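# Close power enclosure door and turn its latch fully

## Task

Swing the power enclosure's door closed, then rotate its quarter-turn latch until it hits its end stop. The robot must stay upright and not end up tipped. The door and latch must stay closed and locked on their own, not because the robot holds them. Nothing the robot is touching at the end may sag more than about a centimetre when released. Finish by opening the grippers and pulling the robot away.

## Robot and tools

ROBOT. A Rainbow Robotics RB-Y1. It has a two-wheel differential base with two rear casters, 0.66 m long and 0.58 m wide, front edge 0.10 m ahead of the drive axle. It cannot drive sideways. On top is a folding torso (squat, hip shift, chest pitch, chest yaw), a pan/tilt head and two 7-joint arms, each with a parallel gripper. Each arm carries about 3 kg.

FRAMES. The base frame sits on the floor between the drive wheels: x ahead, y to the robot's left, z up. The reported chest, left_hand and right_hand poses are in this frame. A hand point is the middle between the finger pads. The fingers extend along the hand's -z and close along its x. Reported hand positions get less accurate when the arm reaches far. base_odometry is relative to where the base stood at the scene's start and comes only from wheel turns, so slipping is counted as travel. Its heading is in radians, left positive, within ±3.142.

execute_actions. Arguments: "actions", a list holding either one action or nothing, and an optional "cameras" list. cameras takes head_camera, left_wrist_camera, right_wrist_camera or all. Omitted, null or all returns every camera; [] returns none. An empty actions list only reports state and images.

An action may contain "base", "joints", or both, and they start together.
- base holds exactly one key. translate_m is a relative straight drive in metres, -3 to 3, positive forward. rotate_rad is a relative spin in place in radians, -3.2 to 3.2, positive counter-clockwise seen from above.
- joints is a single dictionary covering every joint of both arms, the torso and the head, keyed by name. Every value is an absolute target: radians for joints, metres of pad opening for grippers.
- speeds (optional) caps top speed for this action only: translate_m 0.05 to 0.4 m/s, rotate_rad 0.1 to 1.509 rad/s. Base moves too long to finish within about 8.7 s get refused.
- min_time_s (optional) is 0.1 to 8 s, the shortest duration for each arm and head motion.
Unknown keys or values out of range cause the whole call to be rejected, and nothing moves.

JOINT RANGES (radians unless noted).
- torso_squat_rad 0 to 1.2: larger lowers the chest.
- torso_shift_rad -0.3 to 0.6: positive moves the hips forward.
- torso_pitch_rad -0.2 to 1.4: positive leans forward.
- torso_yaw_rad -1.5 to 1.5: positive turns left.
- Torso pairs must also satisfy: squat+shift<=1.52; squat-shift+pitch<=1.57; shift+0.5pitch-0.4squat<=0.7; shift+0.3pitch-0.5squat<=0.39. Breaking one leaves the torso off_target.
- shoulder_pitch ±2.356: negative raises the arm forward.
- left_shoulder_roll 0 to 3.141, right_shoulder_roll -3.141 to 0: each moves its arm outward.
- shoulder_yaw ±2.094: positive turns the bent forearm left, on both arms.
- elbow -2.617 to 0.01: negative bends it.
- forearm_roll ±3.141.
- wrist_pitch -1.57 to 1.919: negative tips the hand forward.
- hand_roll ±2.705.
- gripper_m 0 to 0.1 m.
- head_pan_rad ±0.523, left positive. head_tilt_rad -0.35 to 1.57, positive looks down.
A joint counts as done within ±0.02 (grippers ±0.004). Top speeds are arms 1 rad/s (wrist joints 1.5), head 1.5, squat and pitch 0.3, shift 0.15, yaw 0.6, grippers 0.1 m/s. A joint you leave out of an action may still be driving toward its previous target.

wait: seconds, 0 to 10. It commands nothing new and returns state and images.
zoom_image: camera plus region [x0,y0,x1,y1] in image pixels from the top-left corner, at most 504x504. Head images are 896x504; wrist images are 644x364.
read_manual: optional section "licences". It gives licence text only.
finished_scene: scene, the number of the current scene. It is final and reports success. Replying without any tool call ends the run.

RESULT LINES. base_status and joint_status give each motion's outcome:
- done: reached. For the base, this only means the wheels turned the full amount.
- off_target: stopped short and may still be pushing.
- contact_stop: the arm or torso met firm resistance.
- time_out: took far longer than expected.
- limit_stop_at_<name>: a built-in limit stopped it. limit_stop_at_own_body means the self-collision guard stopped it before contact, so move the arm and torso apart.
- stopped_with_arm: the torso halted because an arm had a contact stop.
A contact_stop or time_out halts the whole group (torso joints, or all seven joints of one arm), and that group then holds where it is. To recover, first back off in a separate action, arms before torso. "joint command not followed" with a cause line means an arm's targets were withheld to prevent a self-hit or arm-to-arm hit. Follow the cause's advice; the gripper part still runs. In on_its_own, "held at" is a held target, not the measured position. When a call reports a stop, the remaining motion calls in that reply are skipped.

HAZARDS.
- The base does not stop on collision: wheels may spin and keep pushing.
- A bent leg can stick out beyond the front edge and can shove the robot backward unseen by odometry.
- Heavy loads far forward can tip the robot.
- Never let the arms strike or press on each other, fingers included.
- Joint torque reaching its limit (shoulders 63, elbow 32.4, wrist joints 22.5 N m) freezes the robot for 10 s.
- Motors heat while loaded: a MOTOR HOT line appears from 65 °C, and at 80 °C an OVER-TEMPERATURE FAULT brakes the arm (limit_stop_at_motor_heat). Resend targets afterwards.
- To grip something, command an opening at least 0.005 m under its width; off_target is then expected.
- Avoid slamming the door, dropping or knocking things, and shoving hard.

CAMERAS. head_camera is on the head; the others are on each wrist. Calibrations use OpenCV pinhole models. T_world_to_cam maps base-frame points into the camera frame. There are small per-camera errors, and larger ones for wrist cameras at long reach.

Each tool is called after ">>>" as name([rows], argument=value, ...), one row to a line, values as JSON.

## Session

>>> execute_actions(actions=[])

Scene clock: 0.00 s.
base_odometry: x=+0.000 y=+0.000 heading=+0.000 (m, m, rad; odometry frame)
base_status: not commanded
joint_positions: torso_squat_rad=+0.350 torso_shift_rad=+0.001 torso_pitch_rad=+0.002 torso_yaw_rad=+0.001 left_shoulder_pitch_rad=+0.030 left_shoulder_roll_rad=+0.030 left_shoulder_yaw_rad=+0.036 left_elbow_rad=-0.269 left_forearm_roll_rad=-0.028 left_wrist_pitch_rad=+0.039 left_hand_roll_rad=+0.001 left_gripper_m=+0.101 right_shoulder_pitch_rad=-0.016 right_shoulder_roll_rad=-0.005 right_shoulder_yaw_rad=+0.030 right_elbow_rad=-0.276 right_forearm_roll_rad=+0.030 right_wrist_pitch_rad=-0.020 right_hand_roll_rad=-0.001 right_gripper_m=+0.101 head_pan_rad=+0.000 head_tilt_rad=+0.401
joint_status: not commanded
chest: x=-0.2263 y=+0.0008 z=+1.2476 quat_wxyz=(+1.000, +0.000, +0.001, +0.000) (m; base frame)
left_hand: x=-0.1287 y=+0.2490 z=+0.5689 quat_wxyz=(+0.995, +0.019, -0.099, +0.008) (m; base frame)
right_hand: x=-0.0782 y=-0.2187 z=+0.5784 quat_wxyz=(+0.988, -0.002, -0.154, +0.033) (m; base frame)
pictures: head_camera, left_wrist_camera, right_wrist_camera
Images, in order (width x height): head_camera 896x504, left_wrist_camera 644x364, right_wrist_camera 644x364.

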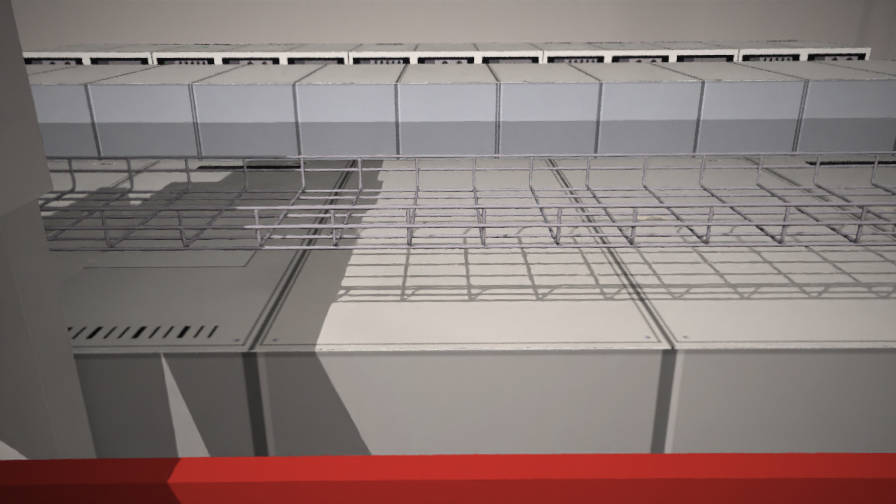

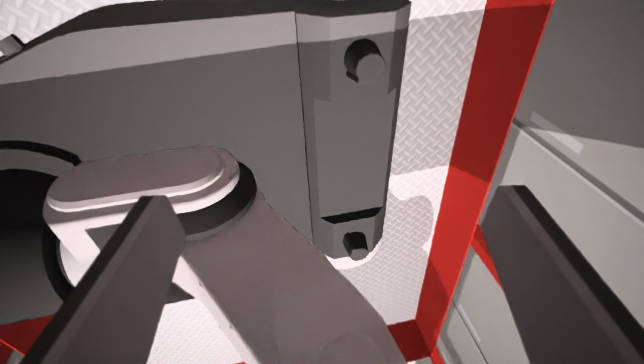

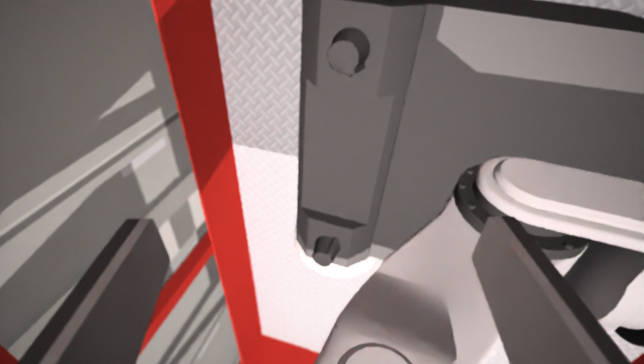

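>>> execute_actions([
  {"joints":{"head_pan_rad":0.52,"head_tilt_rad":0.2,"torso_yaw_rad":0.6}},
], cameras=["head_camera"])

>>> execute_actions([
  {"joints":{"torso_yaw_rad":1.4}},
], cameras=["head_camera"])

Scene clock: 3.00 s.
base_odometry: x=+0.000 y=+0.000 heading=+0.000 (m, m, rad; odometry frame)
base_status: not commanded
joint_positions: torso_squat_rad=+0.350 torso_shift_rad=+0.001 torso_pitch_rad=+0.002 torso_yaw_rad=+0.600 left_shoulder_pitch_rad=+0.030 left_shoulder_roll_rad=+0.030 left_shoulder_yaw_rad=+0.036 left_elbow_rad=-0.269 left_forearm_roll_rad=-0.028 left_wrist_pitch_rad=+0.039 left_hand_roll_rad=+0.001 left_gripper_m=+0.101 right_shoulder_pitch_rad=-0.016 right_shoulder_roll_rad=-0.005 right_shoulder_yaw_rad=+0.030 right_elbow_rad=-0.276 right_forearm_roll_rad=+0.030 right_wrist_pitch_rad=-0.020 right_hand_roll_rad=-0.001 right_gripper_m=+0.101 head_pan_rad=+0.520 head_tilt_rad=+0.200
joint_status: all done
chest: x=-0.2263 y=+0.0008 z=+1.2476 quat_wxyz=(+0.955, +0.000, +0.001, +0.296) (m; base frame)
left_hand: x=-0.2864 y=+0.2616 z=+0.5693 quat_wxyz=(+0.948, +0.048, -0.088, +0.301) (m; base frame)
right_hand: x=+0.0192 y=-0.0961 z=+0.5780 quat_wxyz=(+0.934, +0.044, -0.147, +0.323) (m; base frame)
pictures: head_camera
camera_calibration (this result's frames):
head_camera: T_world_to_cam=[[0.915175, -0.403023, 0.00515926, 0.183494], [-0.0598705, -0.148589, -0.987085, 1.47281], [0.398585, 0.903047, -0.160114, 0.241304], [0, 0, 0, 1]] pos_world=[-0.175932, 0.074886, 1.49148]
Images, in order (width x height): head_camera 896x504.

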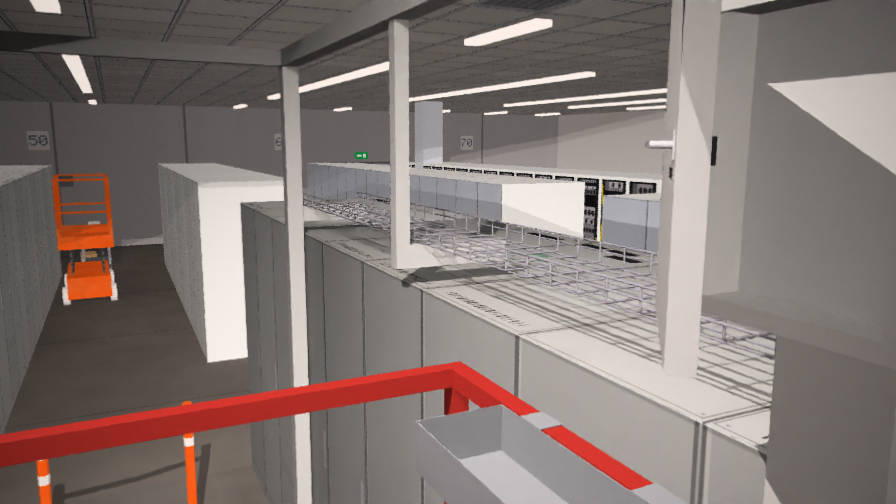

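Scene clock: 4.67 s.
base_odometry: x=+0.000 y=+0.000 heading=+0.000 (m, m, rad; odometry frame)
base_status: not commanded
joint_positions: torso_squat_rad=+0.350 torso_shift_rad=+0.001 torso_pitch_rad=+0.002 torso_yaw_rad=+1.192 left_shoulder_pitch_rad=+0.031 left_shoulder_roll_rad=+0.030 left_shoulder_yaw_rad=+0.036 left_elbow_rad=-0.269 left_forearm_roll_rad=-0.028 left_wrist_pitch_rad=+0.039 left_hand_roll_rad=+0.001 left_gripper_m=+0.101 right_shoulder_pitch_rad=-0.017 right_shoulder_roll_rad=-0.005 right_shoulder_yaw_rad=+0.030 right_elbow_rad=-0.276 right_forearm_roll_rad=+0.030 right_wrist_pitch_rad=-0.020 right_hand_roll_rad=-0.001 right_gripper_m=+0.101 head_pan_rad=+0.520 head_tilt_rad=+0.200
joint_status: torso_yaw_rad limit_stop_at_own_body (moved +0.592 of +0.800)
on_its_own: torso_yaw_rad is held at +1.192, not at your +1.400, since a limit_stop_at_own_body
chest: x=-0.2263 y=+0.0008 z=+1.2476 quat_wxyz=(+0.828, +0.000, +0.001, +0.561) (m; base frame)
left_hand: x=-0.4225 y=+0.1842 z=+0.5696 quat_wxyz=(+0.819, +0.073, -0.070, +0.565) (m; base frame)
right_hand: x=+0.0309 y=+0.0585 z=+0.5779 quat_wxyz=(+0.799, +0.086, -0.128, +0.581) (m; base frame)
pictures: head_camera
camera_calibration (this result's frames):
head_camera: T_world_to_cam=[[0.984294, 0.176483, 0.00445622, 0.199543], [0.0323576, -0.155537, -0.9873, 1.49396], [-0.173549, 0.971937, -0.158805, 0.110122], [0, 0, 0, 1]] pos_world=[-0.225638, 0.0901182, 1.49158]
Images, in order (width x height): head_camera 896x504.

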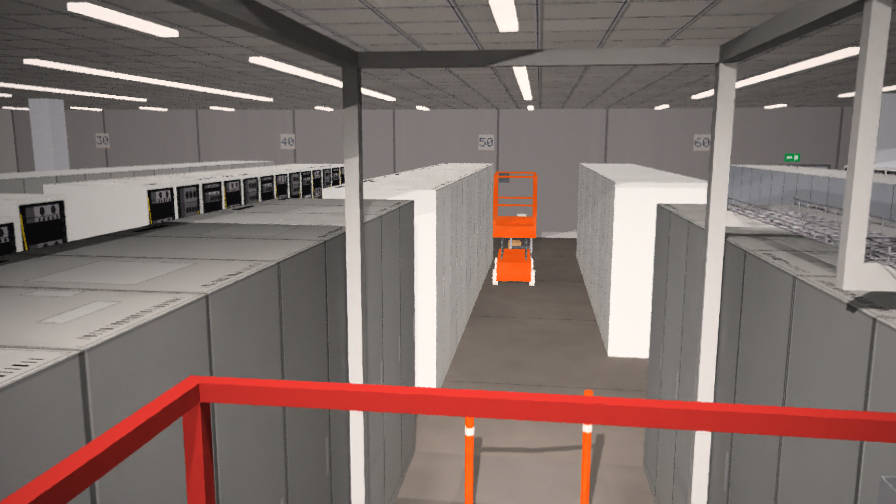

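>>> execute_actions([
  {"joints":{"head_pan_rad":0.3,"head_tilt_rad":0.15,"torso_yaw_rad":0.3}},
], cameras=["head_camera"])

Scene clock: 8.40 s.
base_odometry: x=+0.000 y=+0.000 heading=+0.000 (m, m, rad; odometry frame)
base_status: not commanded
joint_positions: torso_squat_rad=+0.350 torso_shift_rad=+0.001 torso_pitch_rad=+0.002 torso_yaw_rad=+0.300 left_shoulder_pitch_rad=+0.030 left_shoulder_roll_rad=+0.030 left_shoulder_yaw_rad=+0.036 left_elbow_rad=-0.269 left_forearm_roll_rad=-0.028 left_wrist_pitch_rad=+0.039 left_hand_roll_rad=+0.001 left_gripper_m=+0.101 right_shoulder_pitch_rad=-0.016 right_shoulder_roll_rad=-0.005 right_shoulder_yaw_rad=+0.030 right_elbow_rad=-0.276 right_forearm_roll_rad=+0.030 right_wrist_pitch_rad=-0.020 right_hand_roll_rad=-0.001 right_gripper_m=+0.101 head_pan_rad=+0.300 head_tilt_rad=+0.150
joint_status: all done
chest: x=-0.2263 y=+0.0008 z=+1.2476 quat_wxyz=(+0.989, +0.000, +0.001, +0.149) (m; base frame)
left_hand: x=-0.2065 y=+0.2672 z=+0.5691 quat_wxyz=(+0.983, +0.034, -0.095, +0.156) (m; base frame)
right_hand: x=-0.0203 y=-0.1648 z=+0.5782 quat_wxyz=(+0.972, +0.021, -0.152, +0.179) (m; base frame)
pictures: head_camera
camera_calibration (this result's frames):
head_camera: T_world_to_cam=[[0.593614, -0.804709, 0.00809519, 0.111392], [-0.0847702, -0.0725299, -0.993757, 1.47609], [0.800273, 0.589222, -0.11127, 0.259428], [0, 0, 0, 1]] pos_world=[-0.148609, 0.043838, 1.49484]
Images, in order (width x height): head_camera 896x504.

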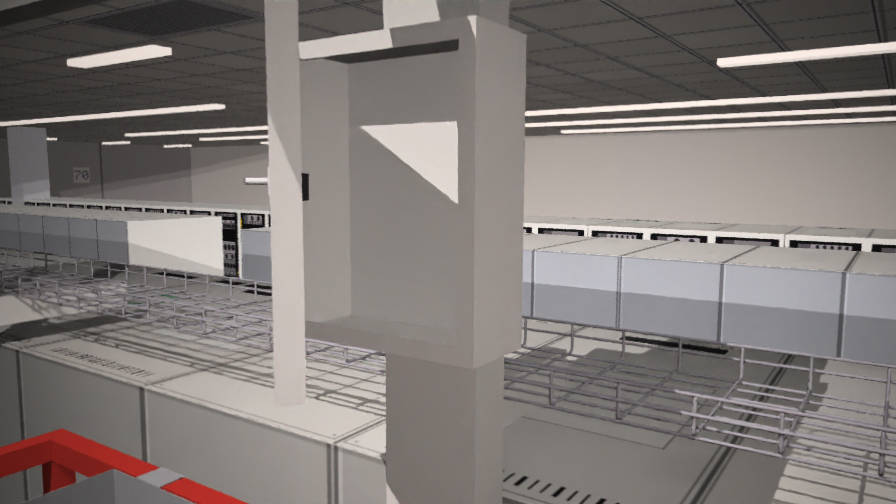

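>>> execute_actions([
  {"joints":{"torso_shift_rad":0.4,"head_pan_rad":0.5,"head_tilt_rad":0.15}},
], cameras=["head_camera"])

Scene clock: 16.17 s.
base_odometry: x=+0.000 y=+0.000 heading=+0.000 (m, m, rad; odometry frame)
base_status: not commanded
joint_positions: torso_squat_rad=+0.350 torso_shift_rad=+0.400 torso_pitch_rad=+0.003 torso_yaw_rad=+0.300 left_shoulder_pitch_rad=+0.030 left_shoulder_roll_rad=+0.030 left_shoulder_yaw_rad=+0.036 left_elbow_rad=-0.269 left_forearm_roll_rad=-0.028 left_wrist_pitch_rad=+0.039 left_hand_roll_rad=+0.001 left_gripper_m=+0.101 right_shoulder_pitch_rad=-0.016 right_shoulder_roll_rad=-0.005 right_shoulder_yaw_rad=+0.030 right_elbow_rad=-0.276 right_forearm_roll_rad=+0.030 right_wrist_pitch_rad=-0.020 right_hand_roll_rad=-0.001 right_gripper_m=+0.101 head_pan_rad=+0.500 head_tilt_rad=+0.150
joint_status: all done
chest: x=+0.0289 y=+0.0008 z=+1.1957 quat_wxyz=(+0.989, +0.000, +0.001, +0.149) (m; base frame)
left_hand: x=+0.0487 y=+0.2672 z=+0.5172 quat_wxyz=(+0.983, +0.034, -0.095, +0.156) (m; base frame)
right_hand: x=+0.2348 y=-0.1648 z=+0.5262 quat_wxyz=(+0.972, +0.021, -0.152, +0.179) (m; base frame)
pictures: head_camera
camera_calibration (this result's frames):
head_camera: T_world_to_cam=[[0.741575, -0.670828, 0.00745905, -0.0473566], [-0.0691189, -0.0874582, -0.993767, 1.44545], [0.6673, 0.736438, -0.111224, 0.0549081], [0, 0, 0, 1]] pos_world=[0.0983866, 0.0542124, 1.44291]
Images, in order (width x height): head_camera 896x504.

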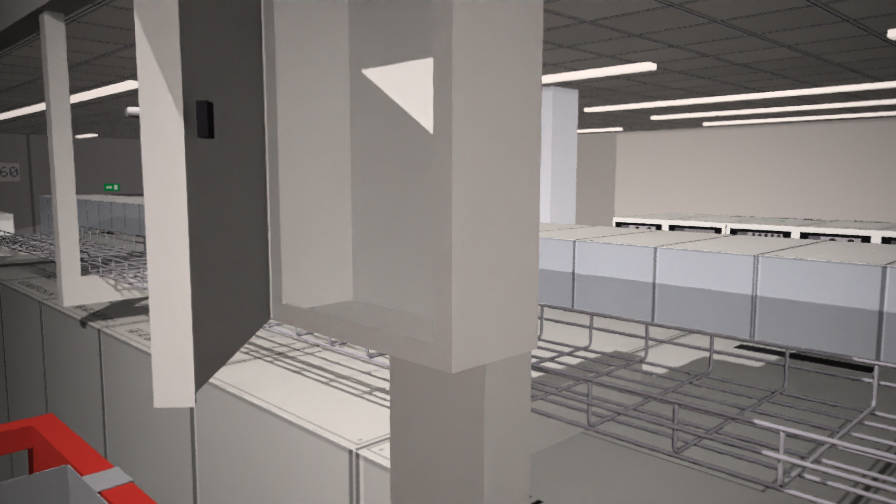

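>>> execute_actions([
  {"joints":{"torso_squat_rad":0.1,"torso_shift_rad":-0.25,"torso_yaw_rad":0,"head_pan_rad":0.52,"head_tilt_rad":0.1,"left_shoulder_pitch_rad":0,"left_shoulder_roll_rad":1.65,"left_shoulder_yaw_rad":0,"left_elbow_rad":-1.25,"left_forearm_roll_rad":0,"left_wrist_pitch_rad":-0.32,"left_hand_roll_rad":0,"left_gripper_m":0}},
])

Scene clock: 38.37 s.
TORQUE FAULT: left_shoulder_roll_rad reached its load limit. The robot stopped for 10 seconds, dropped its targets and accepts commands again. The stop added 9.0 s to the call and to motion_time.
base_odometry: x=+0.000 y=+0.000 heading=+0.000 (m, m, rad; odometry frame)
base_status: not commanded
joint_positions: torso_squat_rad=+0.298 torso_shift_rad=+0.264 torso_pitch_rad=+0.003 torso_yaw_rad=+0.238 left_shoulder_pitch_rad=+0.021 left_shoulder_roll_rad=+0.975 left_shoulder_yaw_rad=+0.010 left_elbow_rad=-0.837 left_forearm_roll_rad=-0.013 left_wrist_pitch_rad=-0.168 left_hand_roll_rad=+0.000 left_gripper_m=+0.001 right_shoulder_pitch_rad=-0.016 right_shoulder_roll_rad=-0.005 right_shoulder_yaw_rad=+0.030 right_elbow_rad=-0.276 right_forearm_roll_rad=+0.030 right_wrist_pitch_rad=-0.020 right_hand_roll_rad=-0.001 right_gripper_m=+0.101 head_pan_rad=+0.520 head_tilt_rad=+0.100
joint_status: torso_squat_rad contact_stop (moved -0.052 of -0.250); torso_shift_rad contact_stop (moved -0.136 of -0.650); torso_yaw_rad contact_stop (moved -0.061 of -0.300); left_shoulder_pitch_rad torque_fault (moved -0.010 of -0.030); left_shoulder_roll_rad torque_fault (moved +0.944 of +1.620); left_elbow_rad torque_fault (moved -0.568 of -0.981); left_wrist_pitch_rad torque_fault (moved -0.208 of -0.359); the others done
on_its_own: torso_squat_rad is held at +0.298, not at your +0.100, since a contact_stop; torso_shift_rad is held at +0.263, not at your -0.250, since a contact_stop; torso_yaw_rad is held at +0.238, not at your +0.000, since a contact_stop; left_shoulder_roll_rad is held at +0.979, not at your +1.650, since a torque_fault; left_elbow_rad is held at -0.839, not at your -1.250, since a torque_fault; left_wrist_pitch_rad is held at -0.169, not at your -0.320, since a torque_fault
chest: x=-0.0528 y=+0.0015 z=+1.2360 quat_wxyz=(+0.993, -0.001, +0.002, +0.119) (m; base frame)
left_hand: x=+0.1514 y=+0.7879 z=+0.9753 quat_wxyz=(+0.800, +0.459, -0.362, -0.135) (m; base frame)
right_hand: x=+0.1423 y=-0.1775 z=+0.5667 quat_wxyz=(+0.977, +0.015, -0.152, +0.150) (m; base frame)
pictures: head_camera, left_wrist_camera, right_wrist_camera
camera_calibration (this result's frames):
head_camera: T_world_to_cam=[[0.712789, -0.701305, 0.0101752, 0.00791011], [-0.0366518, -0.0517318, -0.997988, 1.48664], [0.70042, 0.710982, -0.0625779, 0.0452046], [0, 0, 0, 1]] pos_world=[0.0171876, 0.0503143, 1.4864]
left_wrist_camera: T_world_to_cam=[[0.699501, -0.579726, 0.417871, -0.0559437], [-0.426154, -0.807779, -0.407291, 1.12405], [0.573665, 0.106823, -0.812095, 0.702504], [0, 0, 0, 1]] pos_world=[0.115149, 0.800507, 1.05169]
right_wrist_camera: T_world_to_cam=[[-0.91326, -0.280163, -0.295744, 0.25048], [-0.40559, 0.693236, 0.595753, -0.120244], [0.0381122, 0.664028, -0.746736, 0.620159], [0, 0, 0, 1]] pos_world=[0.156348, -0.25827, 0.608809]
Images, in order (width x height): head_camera 896x504, left_wrist_camera 644x364, right_wrist_camera 644x364.

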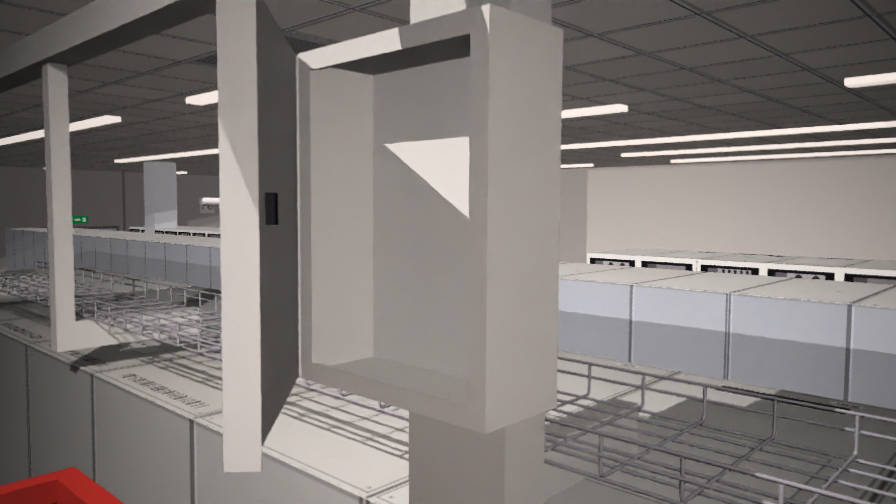

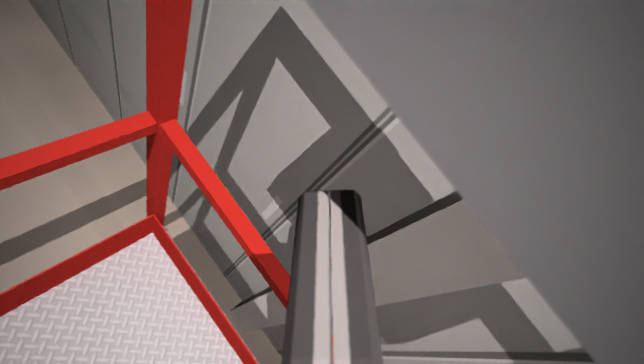

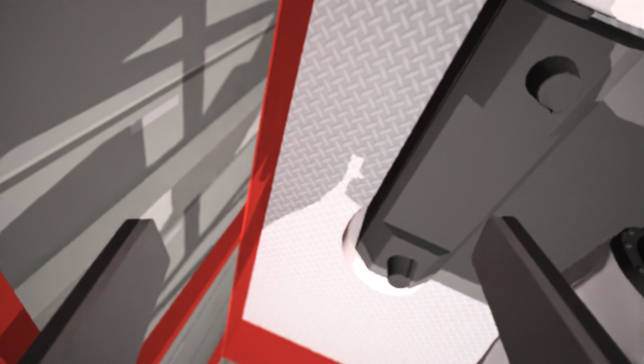

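>>> execute_actions([
  {"joints":{"left_shoulder_pitch_rad":0,"left_shoulder_roll_rad":0.3,"left_shoulder_yaw_rad":0,"left_elbow_rad":-0.84,"left_wrist_pitch_rad":-0.17}},
], cameras=[])

>>> execute_actions([
  {"joints":{"torso_squat_rad":0.1,"torso_shift_rad":-0.25,"torso_yaw_rad":0,"torso_pitch_rad":0}},
], cameras=[])

>>> execute_actions([
  {"joints":{"left_elbow_rad":-2.0,"left_wrist_pitch_rad":0}},
], cameras=[])

>>> execute_actions([
  {"joints":{"left_shoulder_roll_rad":1.65}},
], cameras=[])

>>> execute_actions([
  {"joints":{"left_elbow_rad":-1.25,"left_wrist_pitch_rad":-0.32}},
])

Scene clock: 44.30 s.
base_odometry: x=+0.000 y=+0.000 heading=+0.000 (m, m, rad; odometry frame)
base_status: not commanded
joint_positions: torso_squat_rad=+0.298 torso_shift_rad=+0.263 torso_pitch_rad=+0.003 torso_yaw_rad=+0.238 left_shoulder_pitch_rad=+0.000 left_shoulder_roll_rad=+0.300 left_shoulder_yaw_rad=+0.000 left_elbow_rad=-0.840 left_forearm_roll_rad=-0.013 left_wrist_pitch_rad=-0.170 left_hand_roll_rad=+0.000 left_gripper_m=+0.001 right_shoulder_pitch_rad=-0.016 right_shoulder_roll_rad=-0.005 right_shoulder_yaw_rad=+0.030 right_elbow_rad=-0.276 right_forearm_roll_rad=+0.030 right_wrist_pitch_rad=-0.020 right_hand_roll_rad=-0.001 right_gripper_m=+0.101 head_pan_rad=+0.520 head_tilt_rad=+0.100
joint_status: all done
on_its_own: torso_squat_rad is held at +0.298, not at your +0.100, since a contact_stop; torso_shift_rad is held at +0.263, not at your -0.250, since a contact_stop; torso_yaw_rad is held at +0.238, not at your +0.000, since a contact_stop
chest: x=-0.0530 y=+0.0008 z=+1.2360 quat_wxyz=(+0.993, +0.000, +0.001, +0.119) (m; base frame)
left_hand: x=+0.2375 y=+0.4772 z=+0.7484 quat_wxyz=(+0.869, +0.188, -0.457, +0.025) (m; base frame)
right_hand: x=+0.1423 y=-0.1774 z=+0.5666 quat_wxyz=(+0.977, +0.016, -0.153, +0.149) (m; base frame)
pictures: none
No camera images: the call's "cameras" was empty. Leave "cameras" out to get every camera's image.

Scene clock: 48.57 s.
base_odometry: x=+0.000 y=+0.000 heading=+0.000 (m, m, rad; odometry frame)
base_status: not commanded
joint_positions: torso_squat_rad=+0.100 torso_shift_rad=-0.250 torso_pitch_rad=+0.000 torso_yaw_rad=+0.000 left_shoulder_pitch_rad=+0.000 left_shoulder_roll_rad=+0.300 left_shoulder_yaw_rad=+0.000 left_elbow_rad=-0.840 left_forearm_roll_rad=-0.013 left_wrist_pitch_rad=-0.170 left_hand_roll_rad=+0.000 left_gripper_m=+0.001 right_shoulder_pitch_rad=-0.016 right_shoulder_roll_rad=-0.005 right_shoulder_yaw_rad=+0.030 right_elbow_rad=-0.276 right_forearm_roll_rad=+0.030 right_wrist_pitch_rad=-0.020 right_hand_roll_rad=-0.001 right_gripper_m=+0.101 head_pan_rad=+0.520 head_tilt_rad=+0.100
joint_status: all done
chest: x=-0.4005 y=+0.0008 z=+1.2648 quat_wxyz=(+1.000, +0.000, +0.000, +0.000) (m; base frame)
left_hand: x=-0.0043 y=+0.3949 z=+0.7781 quat_wxyz=(+0.865, +0.132, -0.477, -0.078) (m; base frame)
right_hand: x=-0.2507 y=-0.2188 z=+0.5959 quat_wxyz=(+0.987, -0.003, -0.155, +0.032) (m; base frame)
pictures: none
No camera images: the call's "cameras" was empty. Leave "cameras" out to get every camera's image.

Scene clock: 50.33 s.
base_odometry: x=+0.000 y=+0.000 heading=+0.000 (m, m, rad; odometry frame)
base_status: not commanded
joint_positions: torso_squat_rad=+0.100 torso_shift_rad=-0.250 torso_pitch_rad=+0.000 torso_yaw_rad=+0.000 left_shoulder_pitch_rad=+0.000 left_shoulder_roll_rad=+0.300 left_shoulder_yaw_rad=+0.000 left_elbow_rad=-2.000 left_forearm_roll_rad=-0.013 left_wrist_pitch_rad=+0.000 left_hand_roll_rad=+0.000 left_gripper_m=+0.001 right_shoulder_pitch_rad=-0.016 right_shoulder_roll_rad=-0.005 right_shoulder_yaw_rad=+0.030 right_elbow_rad=-0.276 right_forearm_roll_rad=+0.030 right_wrist_pitch_rad=-0.020 right_hand_roll_rad=-0.001 right_gripper_m=+0.101 head_pan_rad=+0.520 head_tilt_rad=+0.100
joint_status: all done
chest: x=-0.4005 y=+0.0008 z=+1.2648 quat_wxyz=(+1.000, +0.000, +0.000, +0.000) (m; base frame)
left_hand: x=+0.0859 y=+0.2508 z=+1.2475 quat_wxyz=(+0.533, +0.086, -0.832, -0.129) (m; base frame)
right_hand: x=-0.2507 y=-0.2188 z=+0.5959 quat_wxyz=(+0.987, -0.003, -0.155, +0.032) (m; base frame)
pictures: none
No camera images: the call's "cameras" was empty. Leave "cameras" out to get every camera's image.

Scene clock: 52.30 s.
base_odometry: x=+0.000 y=+0.000 heading=+0.000 (m, m, rad; odometry frame)
base_status: not commanded
joint_positions: torso_squat_rad=+0.100 torso_shift_rad=-0.250 torso_pitch_rad=+0.000 torso_yaw_rad=+0.000 left_shoulder_pitch_rad=+0.000 left_shoulder_roll_rad=+1.650 left_shoulder_yaw_rad=+0.000 left_elbow_rad=-2.000 left_forearm_roll_rad=-0.013 left_wrist_pitch_rad=+0.000 left_hand_roll_rad=+0.000 left_gripper_m=+0.001 right_shoulder_pitch_rad=-0.016 right_shoulder_roll_rad=-0.005 right_shoulder_yaw_rad=+0.030 right_elbow_rad=-0.276 right_forearm_roll_rad=+0.030 right_wrist_pitch_rad=-0.020 right_hand_roll_rad=-0.001 right_gripper_m=+0.101 head_pan_rad=+0.520 head_tilt_rad=+0.100
joint_status: all done
chest: x=-0.4005 y=+0.0008 z=+1.2648 quat_wxyz=(+1.000, +0.000, +0.000, +0.000) (m; base frame)
left_hand: x=+0.0859 y=+0.3223 z=+1.3527 quat_wxyz=(+0.363, +0.400, -0.569, -0.620) (m; base frame)
right_hand: x=-0.2507 y=-0.2188 z=+0.5959 quat_wxyz=(+0.987, -0.003, -0.155, +0.032) (m; base frame)
pictures: none
No camera images: the call's "cameras" was empty. Leave "cameras" out to get every camera's image.

Scene clock: 53.67 s.
base_odometry: x=+0.000 y=+0.000 heading=+0.000 (m, m, rad; odometry frame)
base_status: not commanded
joint_positions: torso_squat_rad=+0.100 torso_shift_rad=-0.250 torso_pitch_rad=+0.000 torso_yaw_rad=+0.000 left_shoulder_pitch_rad=+0.000 left_shoulder_roll_rad=+1.650 left_shoulder_yaw_rad=+0.000 left_elbow_rad=-1.250 left_forearm_roll_rad=-0.013 left_wrist_pitch_rad=-0.320 left_hand_roll_rad=+0.000 left_gripper_m=+0.001 right_shoulder_pitch_rad=-0.016 right_shoulder_roll_rad=-0.005 right_shoulder_yaw_rad=+0.030 right_elbow_rad=-0.276 right_forearm_roll_rad=+0.030 right_wrist_pitch_rad=-0.020 right_hand_roll_rad=-0.001 right_gripper_m=+0.101 head_pan_rad=+0.520 head_tilt_rad=+0.100
joint_status: all done
chest: x=-0.4005 y=+0.0008 z=+1.2648 quat_wxyz=(+1.000, +0.000, +0.000, +0.000) (m; base frame)
left_hand: x=+0.0943 y=+0.6062 z=+1.3739 quat_wxyz=(+0.478, +0.521, -0.476, -0.523) (m; base frame)
right_hand: x=-0.2507 y=-0.2188 z=+0.5959 quat_wxyz=(+0.987, -0.003, -0.155, +0.032) (m; base frame)
pictures: head_camera, left_wrist_camera, right_wrist_camera
camera_calibration (this result's frames):
head_camera: T_world_to_cam=[[0.526992, -0.849793, 0.0114516, 0.179035], [-0.0443255, -0.0409393, -0.998178, 1.49977], [0.848713, 0.525524, -0.0592421, 0.346349], [0, 0, 0, 1]] pos_world=[-0.321823, 0.0315274, 1.5155]
left_wrist_camera: T_world_to_cam=[[-0.00822663, -0.990349, -0.138349, 0.791895], [-0.688332, 0.105966, -0.717614, 1.01242], [0.725349, 0.0893265, -0.682561, 0.896758], [0, 0, 0, 1]] pos_world=[0.0529361, 0.596866, 1.44818]
right_wrist_camera: T_world_to_cam=[[-0.952521, -0.0564132, -0.2992, -0.0702588], [-0.232573, 0.76902, 0.595415, -0.208265], [0.196501, 0.636731, -0.745628, 0.717443], [0, 0, 0, 1]] pos_world=[-0.256338, -0.300621, 0.637928]
Images, in order (width x height): head_camera 896x504, left_wrist_camera 644x364, right_wrist_camera 644x364.

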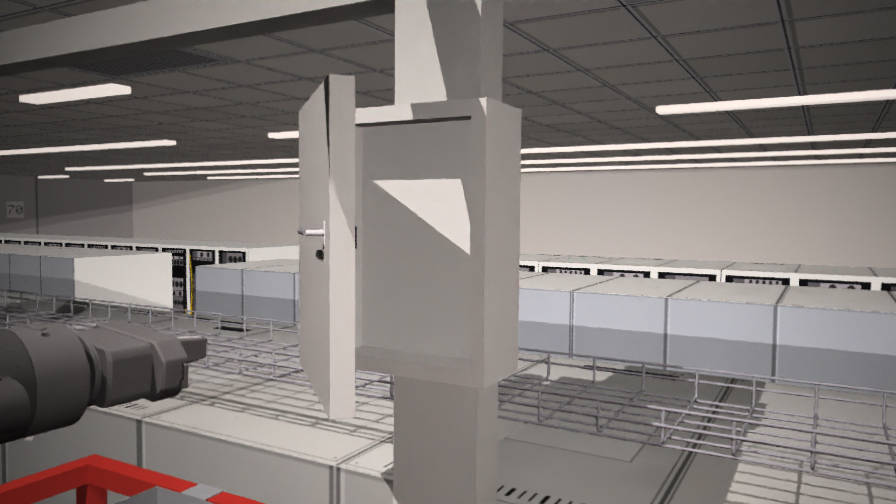

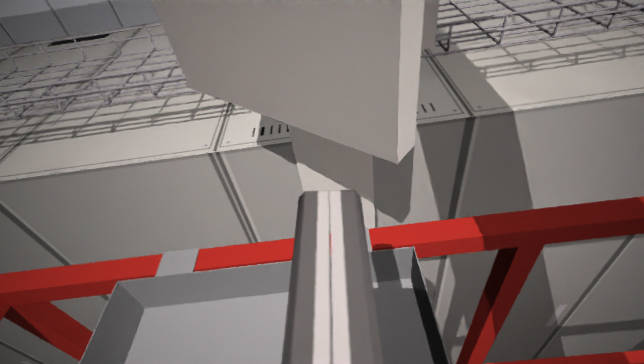

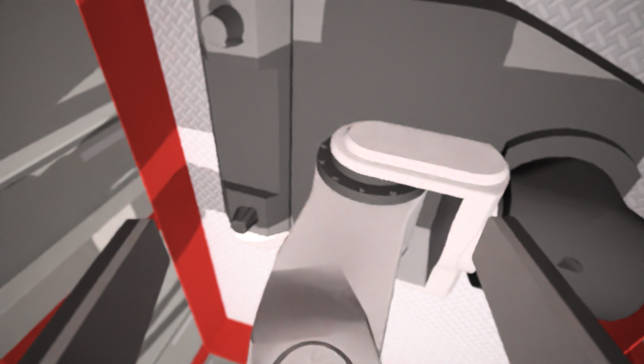

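>>> execute_actions([
  {"joints":{"torso_shift_rad":0.08}},
], cameras=["head_camera","left_wrist_camera"])

Scene clock: 58.57 s.
base_odometry: x=+0.000 y=+0.000 heading=+0.000 (m, m, rad; odometry frame)
base_status: not commanded
joint_positions: torso_squat_rad=+0.100 torso_shift_rad=+0.080 torso_pitch_rad=+0.000 torso_yaw_rad=+0.000 left_shoulder_pitch_rad=+0.000 left_shoulder_roll_rad=+1.650 left_shoulder_yaw_rad=+0.000 left_elbow_rad=-1.250 left_forearm_roll_rad=-0.013 left_wrist_pitch_rad=-0.320 left_hand_roll_rad=+0.000 left_gripper_m=+0.001 right_shoulder_pitch_rad=-0.016 right_shoulder_roll_rad=-0.005 right_shoulder_yaw_rad=+0.030 right_elbow_rad=-0.276 right_forearm_roll_rad=+0.030 right_wrist_pitch_rad=-0.020 right_hand_roll_rad=-0.001 right_gripper_m=+0.101 head_pan_rad=+0.520 head_tilt_rad=+0.100
joint_status: all done
chest: x=-0.1723 y=+0.0008 z=+1.2842 quat_wxyz=(+1.000, +0.000, +0.000, +0.000) (m; base frame)
left_hand: x=+0.3225 y=+0.6062 z=+1.3932 quat_wxyz=(+0.478, +0.521, -0.476, -0.523) (m; base frame)
right_hand: x=-0.0228 y=-0.2188 z=+0.6153 quat_wxyz=(+0.987, -0.003, -0.155, +0.032) (m; base frame)
pictures: head_camera, left_wrist_camera
camera_calibration (this result's frames):
head_camera: T_world_to_cam=[[0.527, -0.849791, 0.0112187, 0.0588671], [-0.0447663, -0.0409393, -0.998158, 1.52919], [0.848685, 0.525527, -0.059617, 0.154294], [0, 0, 0, 1]] pos_world=[-0.093514, 0.031543, 1.53491]
left_wrist_camera: T_world_to_cam=[[-0.00819119, -0.99035, -0.138345, 0.796477], [-0.688654, 0.1059, -0.717315, 1.18304], [0.725044, 0.0893962, -0.682876, 0.74482], [0, 0, 0, 1]] pos_world=[0.281203, 0.596923, 1.46742]
Images, in order (width x height): head_camera 896x504, left_wrist_camera 644x364.

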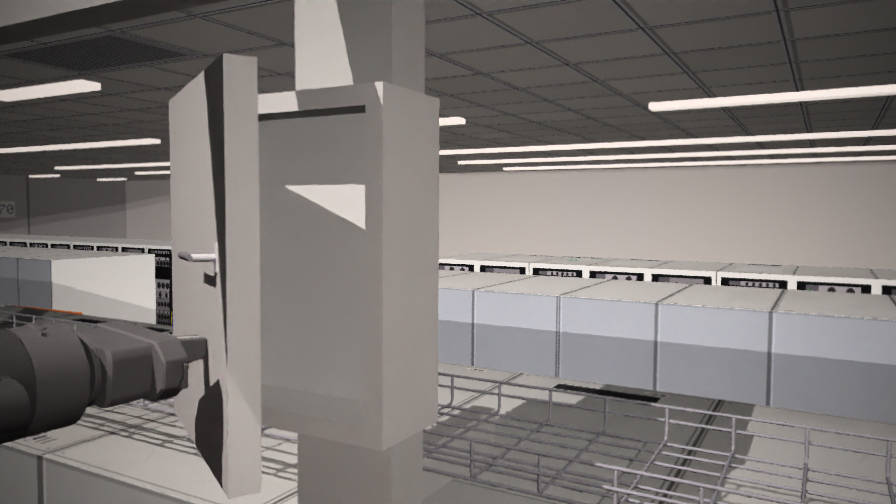

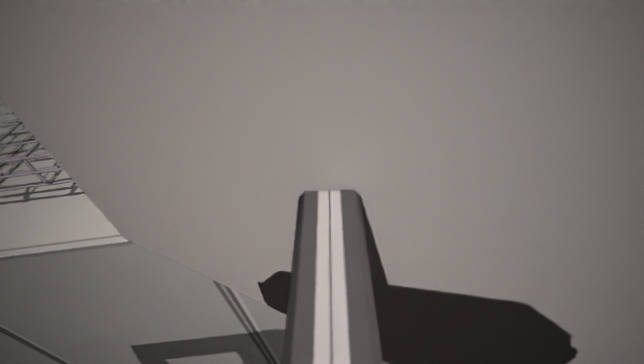

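Already closing. Continue.

>>> execute_actions([
  {"joints":{"torso_shift_rad":0.2}},
], cameras=["head_camera","left_wrist_camera"])

Scene clock: 61.13 s.
base_odometry: x=+0.000 y=+0.000 heading=+0.000 (m, m, rad; odometry frame)
base_status: not commanded
joint_positions: torso_squat_rad=+0.100 torso_shift_rad=+0.200 torso_pitch_rad=+0.000 torso_yaw_rad=+0.000 left_shoulder_pitch_rad=+0.000 left_shoulder_roll_rad=+1.650 left_shoulder_yaw_rad=+0.000 left_elbow_rad=-1.250 left_forearm_roll_rad=-0.013 left_wrist_pitch_rad=-0.320 left_hand_roll_rad=+0.000 left_gripper_m=+0.001 right_shoulder_pitch_rad=-0.016 right_shoulder_roll_rad=-0.005 right_shoulder_yaw_rad=+0.030 right_elbow_rad=-0.276 right_forearm_roll_rad=+0.030 right_wrist_pitch_rad=-0.020 right_hand_roll_rad=-0.001 right_gripper_m=+0.101 head_pan_rad=+0.520 head_tilt_rad=+0.100
joint_status: all done
chest: x=-0.0895 y=+0.0008 z=+1.2725 quat_wxyz=(+1.000, +0.000, +0.000, +0.000) (m; base frame)
left_hand: x=+0.4052 y=+0.6062 z=+1.3815 quat_wxyz=(+0.478, +0.521, -0.476, -0.523) (m; base frame)
right_hand: x=+0.0599 y=-0.2188 z=+0.6036 quat_wxyz=(+0.987, -0.003, -0.155, +0.032) (m; base frame)
pictures: head_camera, left_wrist_camera
camera_calibration (this result's frames):
head_camera: T_world_to_cam=[[0.527, -0.849791, 0.0112196, 0.0154], [-0.0447646, -0.0409393, -0.998158, 1.52125], [0.848685, 0.525527, -0.0596155, 0.083406], [0, 0, 0, 1]] pos_world=[-0.0108031, 0.0315337, 1.52325]
left_wrist_camera: T_world_to_cam=[[-0.00821301, -0.99035, -0.138345, 0.795536], [-0.688652, 0.105915, -0.717315, 1.23163], [0.725045, 0.0893803, -0.682877, 0.676901], [0, 0, 0, 1]] pos_world=[0.363914, 0.59691, 1.45576]
Images, in order (width x height): head_camera 896x504, left_wrist_camera 644x364.

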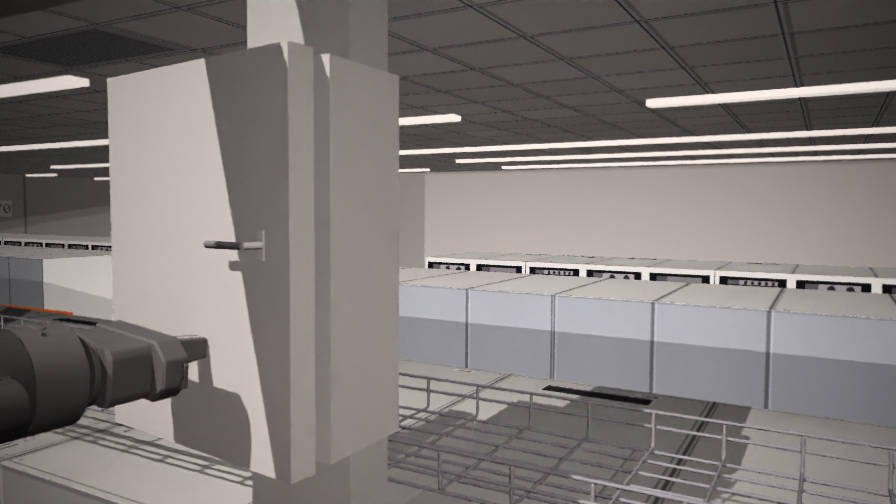

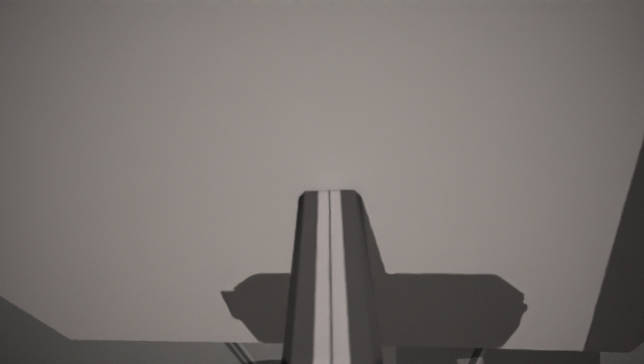

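>>> execute_actions([
  {"joints":{"torso_shift_rad":0.235}},
], cameras=["head_camera"])

>>> zoom_image(camera="head_camera", region=[150,180,390,315])

Scene clock: 66.40 s.
base_odometry: x=+0.000 y=+0.000 heading=+0.000 (m, m, rad; odometry frame)
base_status: not commanded
joint_positions: torso_squat_rad=+0.100 torso_shift_rad=+0.234 torso_pitch_rad=-0.001 torso_yaw_rad=+0.001 left_shoulder_pitch_rad=+0.001 left_shoulder_roll_rad=+1.650 left_shoulder_yaw_rad=+0.000 left_elbow_rad=-1.250 left_forearm_roll_rad=-0.013 left_wrist_pitch_rad=-0.320 left_hand_roll_rad=+0.000 left_gripper_m=+0.001 right_shoulder_pitch_rad=-0.016 right_shoulder_roll_rad=-0.005 right_shoulder_yaw_rad=+0.030 right_elbow_rad=-0.276 right_forearm_roll_rad=+0.030 right_wrist_pitch_rad=-0.020 right_hand_roll_rad=-0.001 right_gripper_m=+0.101 head_pan_rad=+0.520 head_tilt_rad=+0.100
joint_status: all done
chest: x=-0.0666 y=+0.0008 z=+1.2674 quat_wxyz=(+1.000, +0.000, -0.001, +0.000) (m; base frame)
left_hand: x=+0.4276 y=+0.6066 z=+1.3763 quat_wxyz=(+0.478, +0.521, -0.475, -0.523) (m; base frame)
right_hand: x=+0.0839 y=-0.2187 z=+0.5987 quat_wxyz=(+0.987, -0.003, -0.155, +0.033) (m; base frame)
pictures: head_camera
camera_calibration (this result's frames):
head_camera: T_world_to_cam=[[0.527414, -0.849525, 0.0118701, 0.00255287], [-0.0434854, -0.0409449, -0.998215, 1.51729], [0.848495, 0.525956, -0.0585369, 0.0622589], [0, 0, 0, 1]] pos_world=[0.011807, 0.0315484, 1.51819]
Images, in order (width x height): head_camera 896x504.

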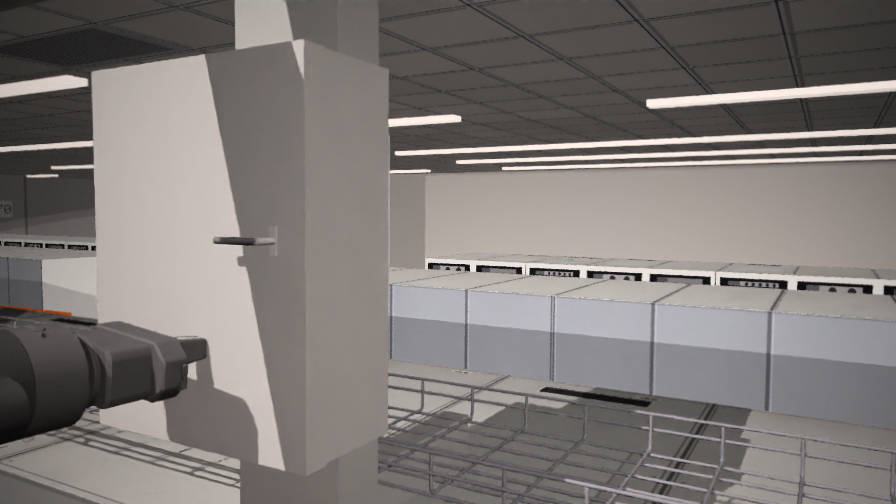

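Region (150, 180, 390, 315) of head_camera's 896x504 image, scaled by 2.100, with more detail than that image has; it fills the top 284 rows of this view, and the rest is white.

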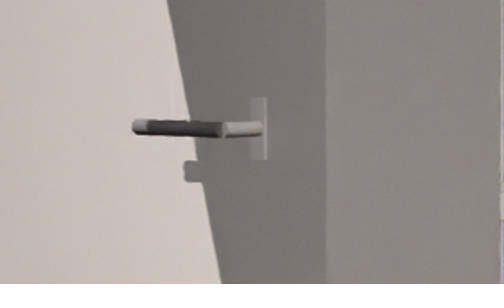

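>>> execute_actions([
  {"joints":{"torso_shift_rad":0.05}},
], cameras=[])

>>> execute_actions([
  {"joints":{"left_shoulder_roll_rad":2.04,"left_elbow_rad":-1.57,"left_wrist_pitch_rad":0,"left_forearm_roll_rad":0,"left_hand_roll_rad":-1.1,"left_gripper_m":0.04,"head_tilt_rad":0.05}},
], cameras=["head_camera","left_wrist_camera"])

Scene clock: 75.73 s.
base_odometry: x=+0.000 y=+0.000 heading=+0.000 (m, m, rad; odometry frame)
base_status: not commanded
joint_positions: torso_squat_rad=+0.100 torso_shift_rad=+0.050 torso_pitch_rad=+0.000 torso_yaw_rad=+0.000 left_shoulder_pitch_rad=+0.000 left_shoulder_roll_rad=+1.650 left_shoulder_yaw_rad=+0.000 left_elbow_rad=-1.250 left_forearm_roll_rad=-0.013 left_wrist_pitch_rad=-0.320 left_hand_roll_rad=+0.000 left_gripper_m=+0.001 right_shoulder_pitch_rad=-0.016 right_shoulder_roll_rad=-0.005 right_shoulder_yaw_rad=+0.030 right_elbow_rad=-0.276 right_forearm_roll_rad=+0.030 right_wrist_pitch_rad=-0.020 right_hand_roll_rad=-0.001 right_gripper_m=+0.101 head_pan_rad=+0.520 head_tilt_rad=+0.100
joint_status: all done
chest: x=-0.1933 y=+0.0008 z=+1.2856 quat_wxyz=(+1.000, +0.000, +0.000, +0.000) (m; base frame)
left_hand: x=+0.3014 y=+0.6063 z=+1.3944 quat_wxyz=(+0.478, +0.521, -0.476, -0.523) (m; base frame)
right_hand: x=-0.0435 y=-0.2188 z=+0.6167 quat_wxyz=(+0.987, -0.003, -0.155, +0.032) (m; base frame)
pictures: none
No camera images: the call's "cameras" was empty. Leave "cameras" out to get every camera's image.

Scene clock: 77.70 s.
base_odometry: x=+0.000 y=+0.000 heading=+0.000 (m, m, rad; odometry frame)
base_status: not commanded
joint_positions: torso_squat_rad=+0.100 torso_shift_rad=+0.050 torso_pitch_rad=+0.000 torso_yaw_rad=+0.000 left_shoulder_pitch_rad=+0.000 left_shoulder_roll_rad=+2.040 left_shoulder_yaw_rad=+0.000 left_elbow_rad=-1.570 left_forearm_roll_rad=+0.000 left_wrist_pitch_rad=+0.000 left_hand_roll_rad=-1.100 left_gripper_m=+0.040 right_shoulder_pitch_rad=-0.016 right_shoulder_roll_rad=-0.005 right_shoulder_yaw_rad=+0.030 right_elbow_rad=-0.276 right_forearm_roll_rad=+0.030 right_wrist_pitch_rad=-0.020 right_hand_roll_rad=-0.001 right_gripper_m=+0.101 head_pan_rad=+0.520 head_tilt_rad=+0.050
joint_status: all done
chest: x=-0.1933 y=+0.0008 z=+1.2856 quat_wxyz=(+1.000, +0.000, +0.000, +0.000) (m; base frame)
left_hand: x=+0.3243 y=+0.4953 z=+1.5041 quat_wxyz=(+0.001, +0.707, -0.001, -0.707) (m; base frame)
right_hand: x=-0.0435 y=-0.2188 z=+0.6167 quat_wxyz=(+0.987, -0.003, -0.155, +0.032) (m; base frame)
pictures: head_camera, left_wrist_camera
camera_calibration (this result's frames):
head_camera: T_world_to_cam=[[0.526502, -0.850073, 0.0131292, 0.0670332], [-0.00107932, -0.0161113, -0.99987, 1.53961], [0.850173, 0.526419, -0.00940012, 0.0979158], [0, 0, 0, 1]] pos_world=[-0.116877, 0.0302434, 1.53945]
left_wrist_camera: T_world_to_cam=[[-0.00861863, 0.0458989, -0.998909, 1.48328], [-0.686183, 0.726367, 0.0392963, -0.170547], [0.727378, 0.685773, 0.0252348, -0.531999], [0, 0, 0, 1]] pos_world=[0.282722, 0.420629, 1.50179]
Images, in order (width x height): head_camera 896x504, left_wrist_camera 644x364.

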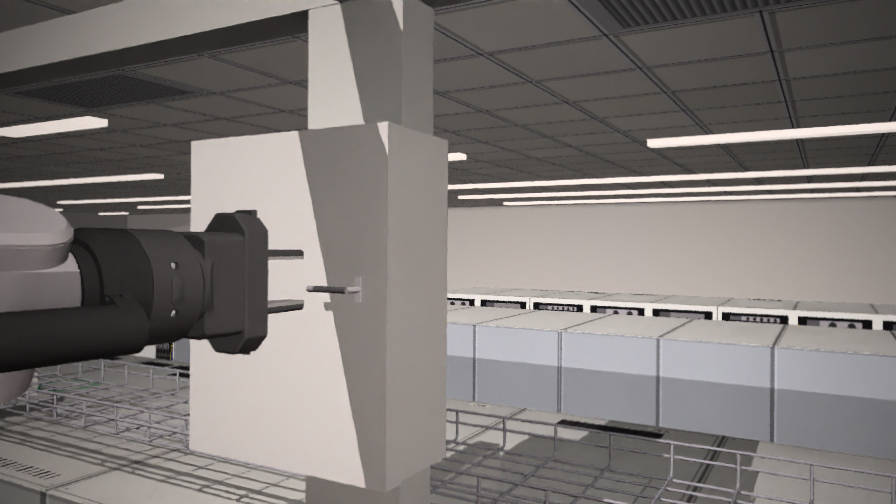

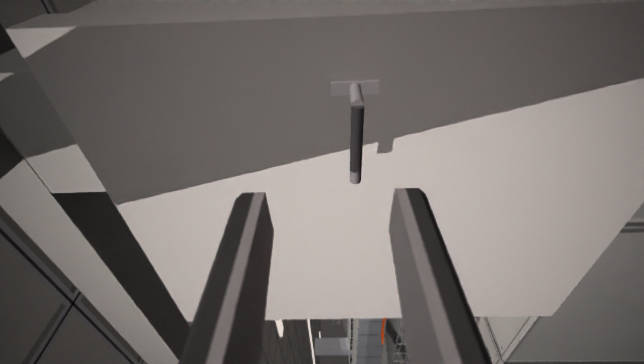

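>>> execute_actions([
  {"joints":{"torso_shift_rad":0.13}},
], cameras=["head_camera","left_wrist_camera"])

Scene clock: 82.23 s.
base_odometry: x=+0.000 y=+0.000 heading=+0.000 (m, m, rad; odometry frame)
base_status: not commanded
joint_positions: torso_squat_rad=+0.100 torso_shift_rad=+0.130 torso_pitch_rad=+0.000 torso_yaw_rad=+0.000 left_shoulder_pitch_rad=+0.000 left_shoulder_roll_rad=+2.040 left_shoulder_yaw_rad=+0.000 left_elbow_rad=-1.570 left_forearm_roll_rad=+0.000 left_wrist_pitch_rad=+0.000 left_hand_roll_rad=-1.100 left_gripper_m=+0.040 right_shoulder_pitch_rad=-0.016 right_shoulder_roll_rad=-0.005 right_shoulder_yaw_rad=+0.030 right_elbow_rad=-0.276 right_forearm_roll_rad=+0.030 right_wrist_pitch_rad=-0.020 right_hand_roll_rad=-0.001 right_gripper_m=+0.101 head_pan_rad=+0.520 head_tilt_rad=+0.050
joint_status: all done
chest: x=-0.1376 y=+0.0008 z=+1.2805 quat_wxyz=(+1.000, +0.000, +0.000, +0.000) (m; base frame)
left_hand: x=+0.3800 y=+0.4953 z=+1.4989 quat_wxyz=(+0.001, +0.707, -0.001, -0.707) (m; base frame)
right_hand: x=+0.0119 y=-0.2188 z=+0.6116 quat_wxyz=(+0.987, -0.003, -0.155, +0.032) (m; base frame)
pictures: head_camera, left_wrist_camera
camera_calibration (this result's frames):
head_camera: T_world_to_cam=[[0.526507, -0.850073, 0.0129106, 0.0380588], [-0.00149405, -0.016111, -0.999869, 1.5346], [0.85017, 0.526419, -0.00975261, 0.0509811], [0, 0, 0, 1]] pos_world=[-0.061088, 0.0302393, 1.53441]
left_wrist_camera: T_world_to_cam=[[-0.00903136, 0.0458989, -0.998905, 1.47869], [-0.68617, 0.726364, 0.0395797, -0.132496], [0.727385, 0.685776, 0.0249344, -0.571989], [0, 0, 0, 1]] pos_world=[0.338496, 0.420626, 1.49658]
Images, in order (width x height): head_camera 896x504, left_wrist_camera 644x364.

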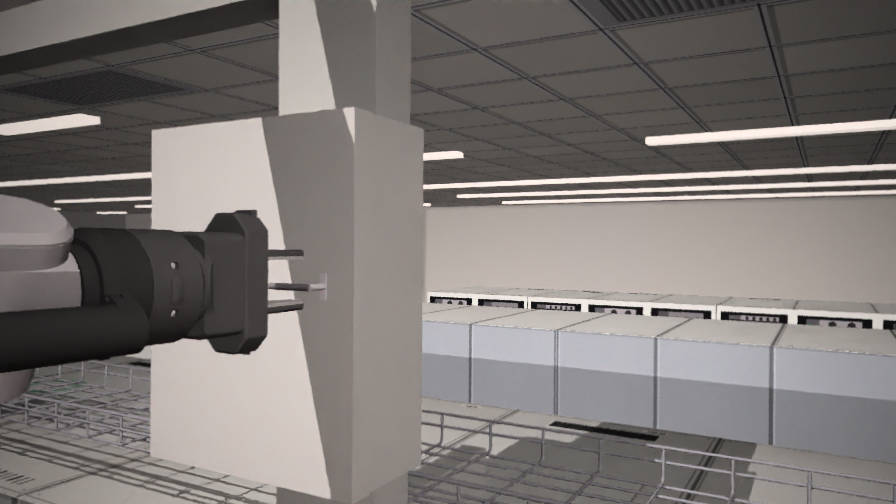

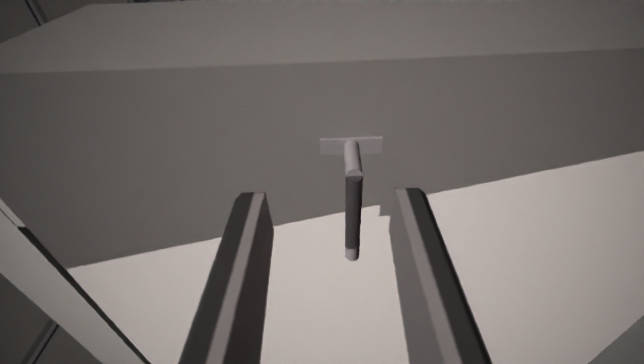

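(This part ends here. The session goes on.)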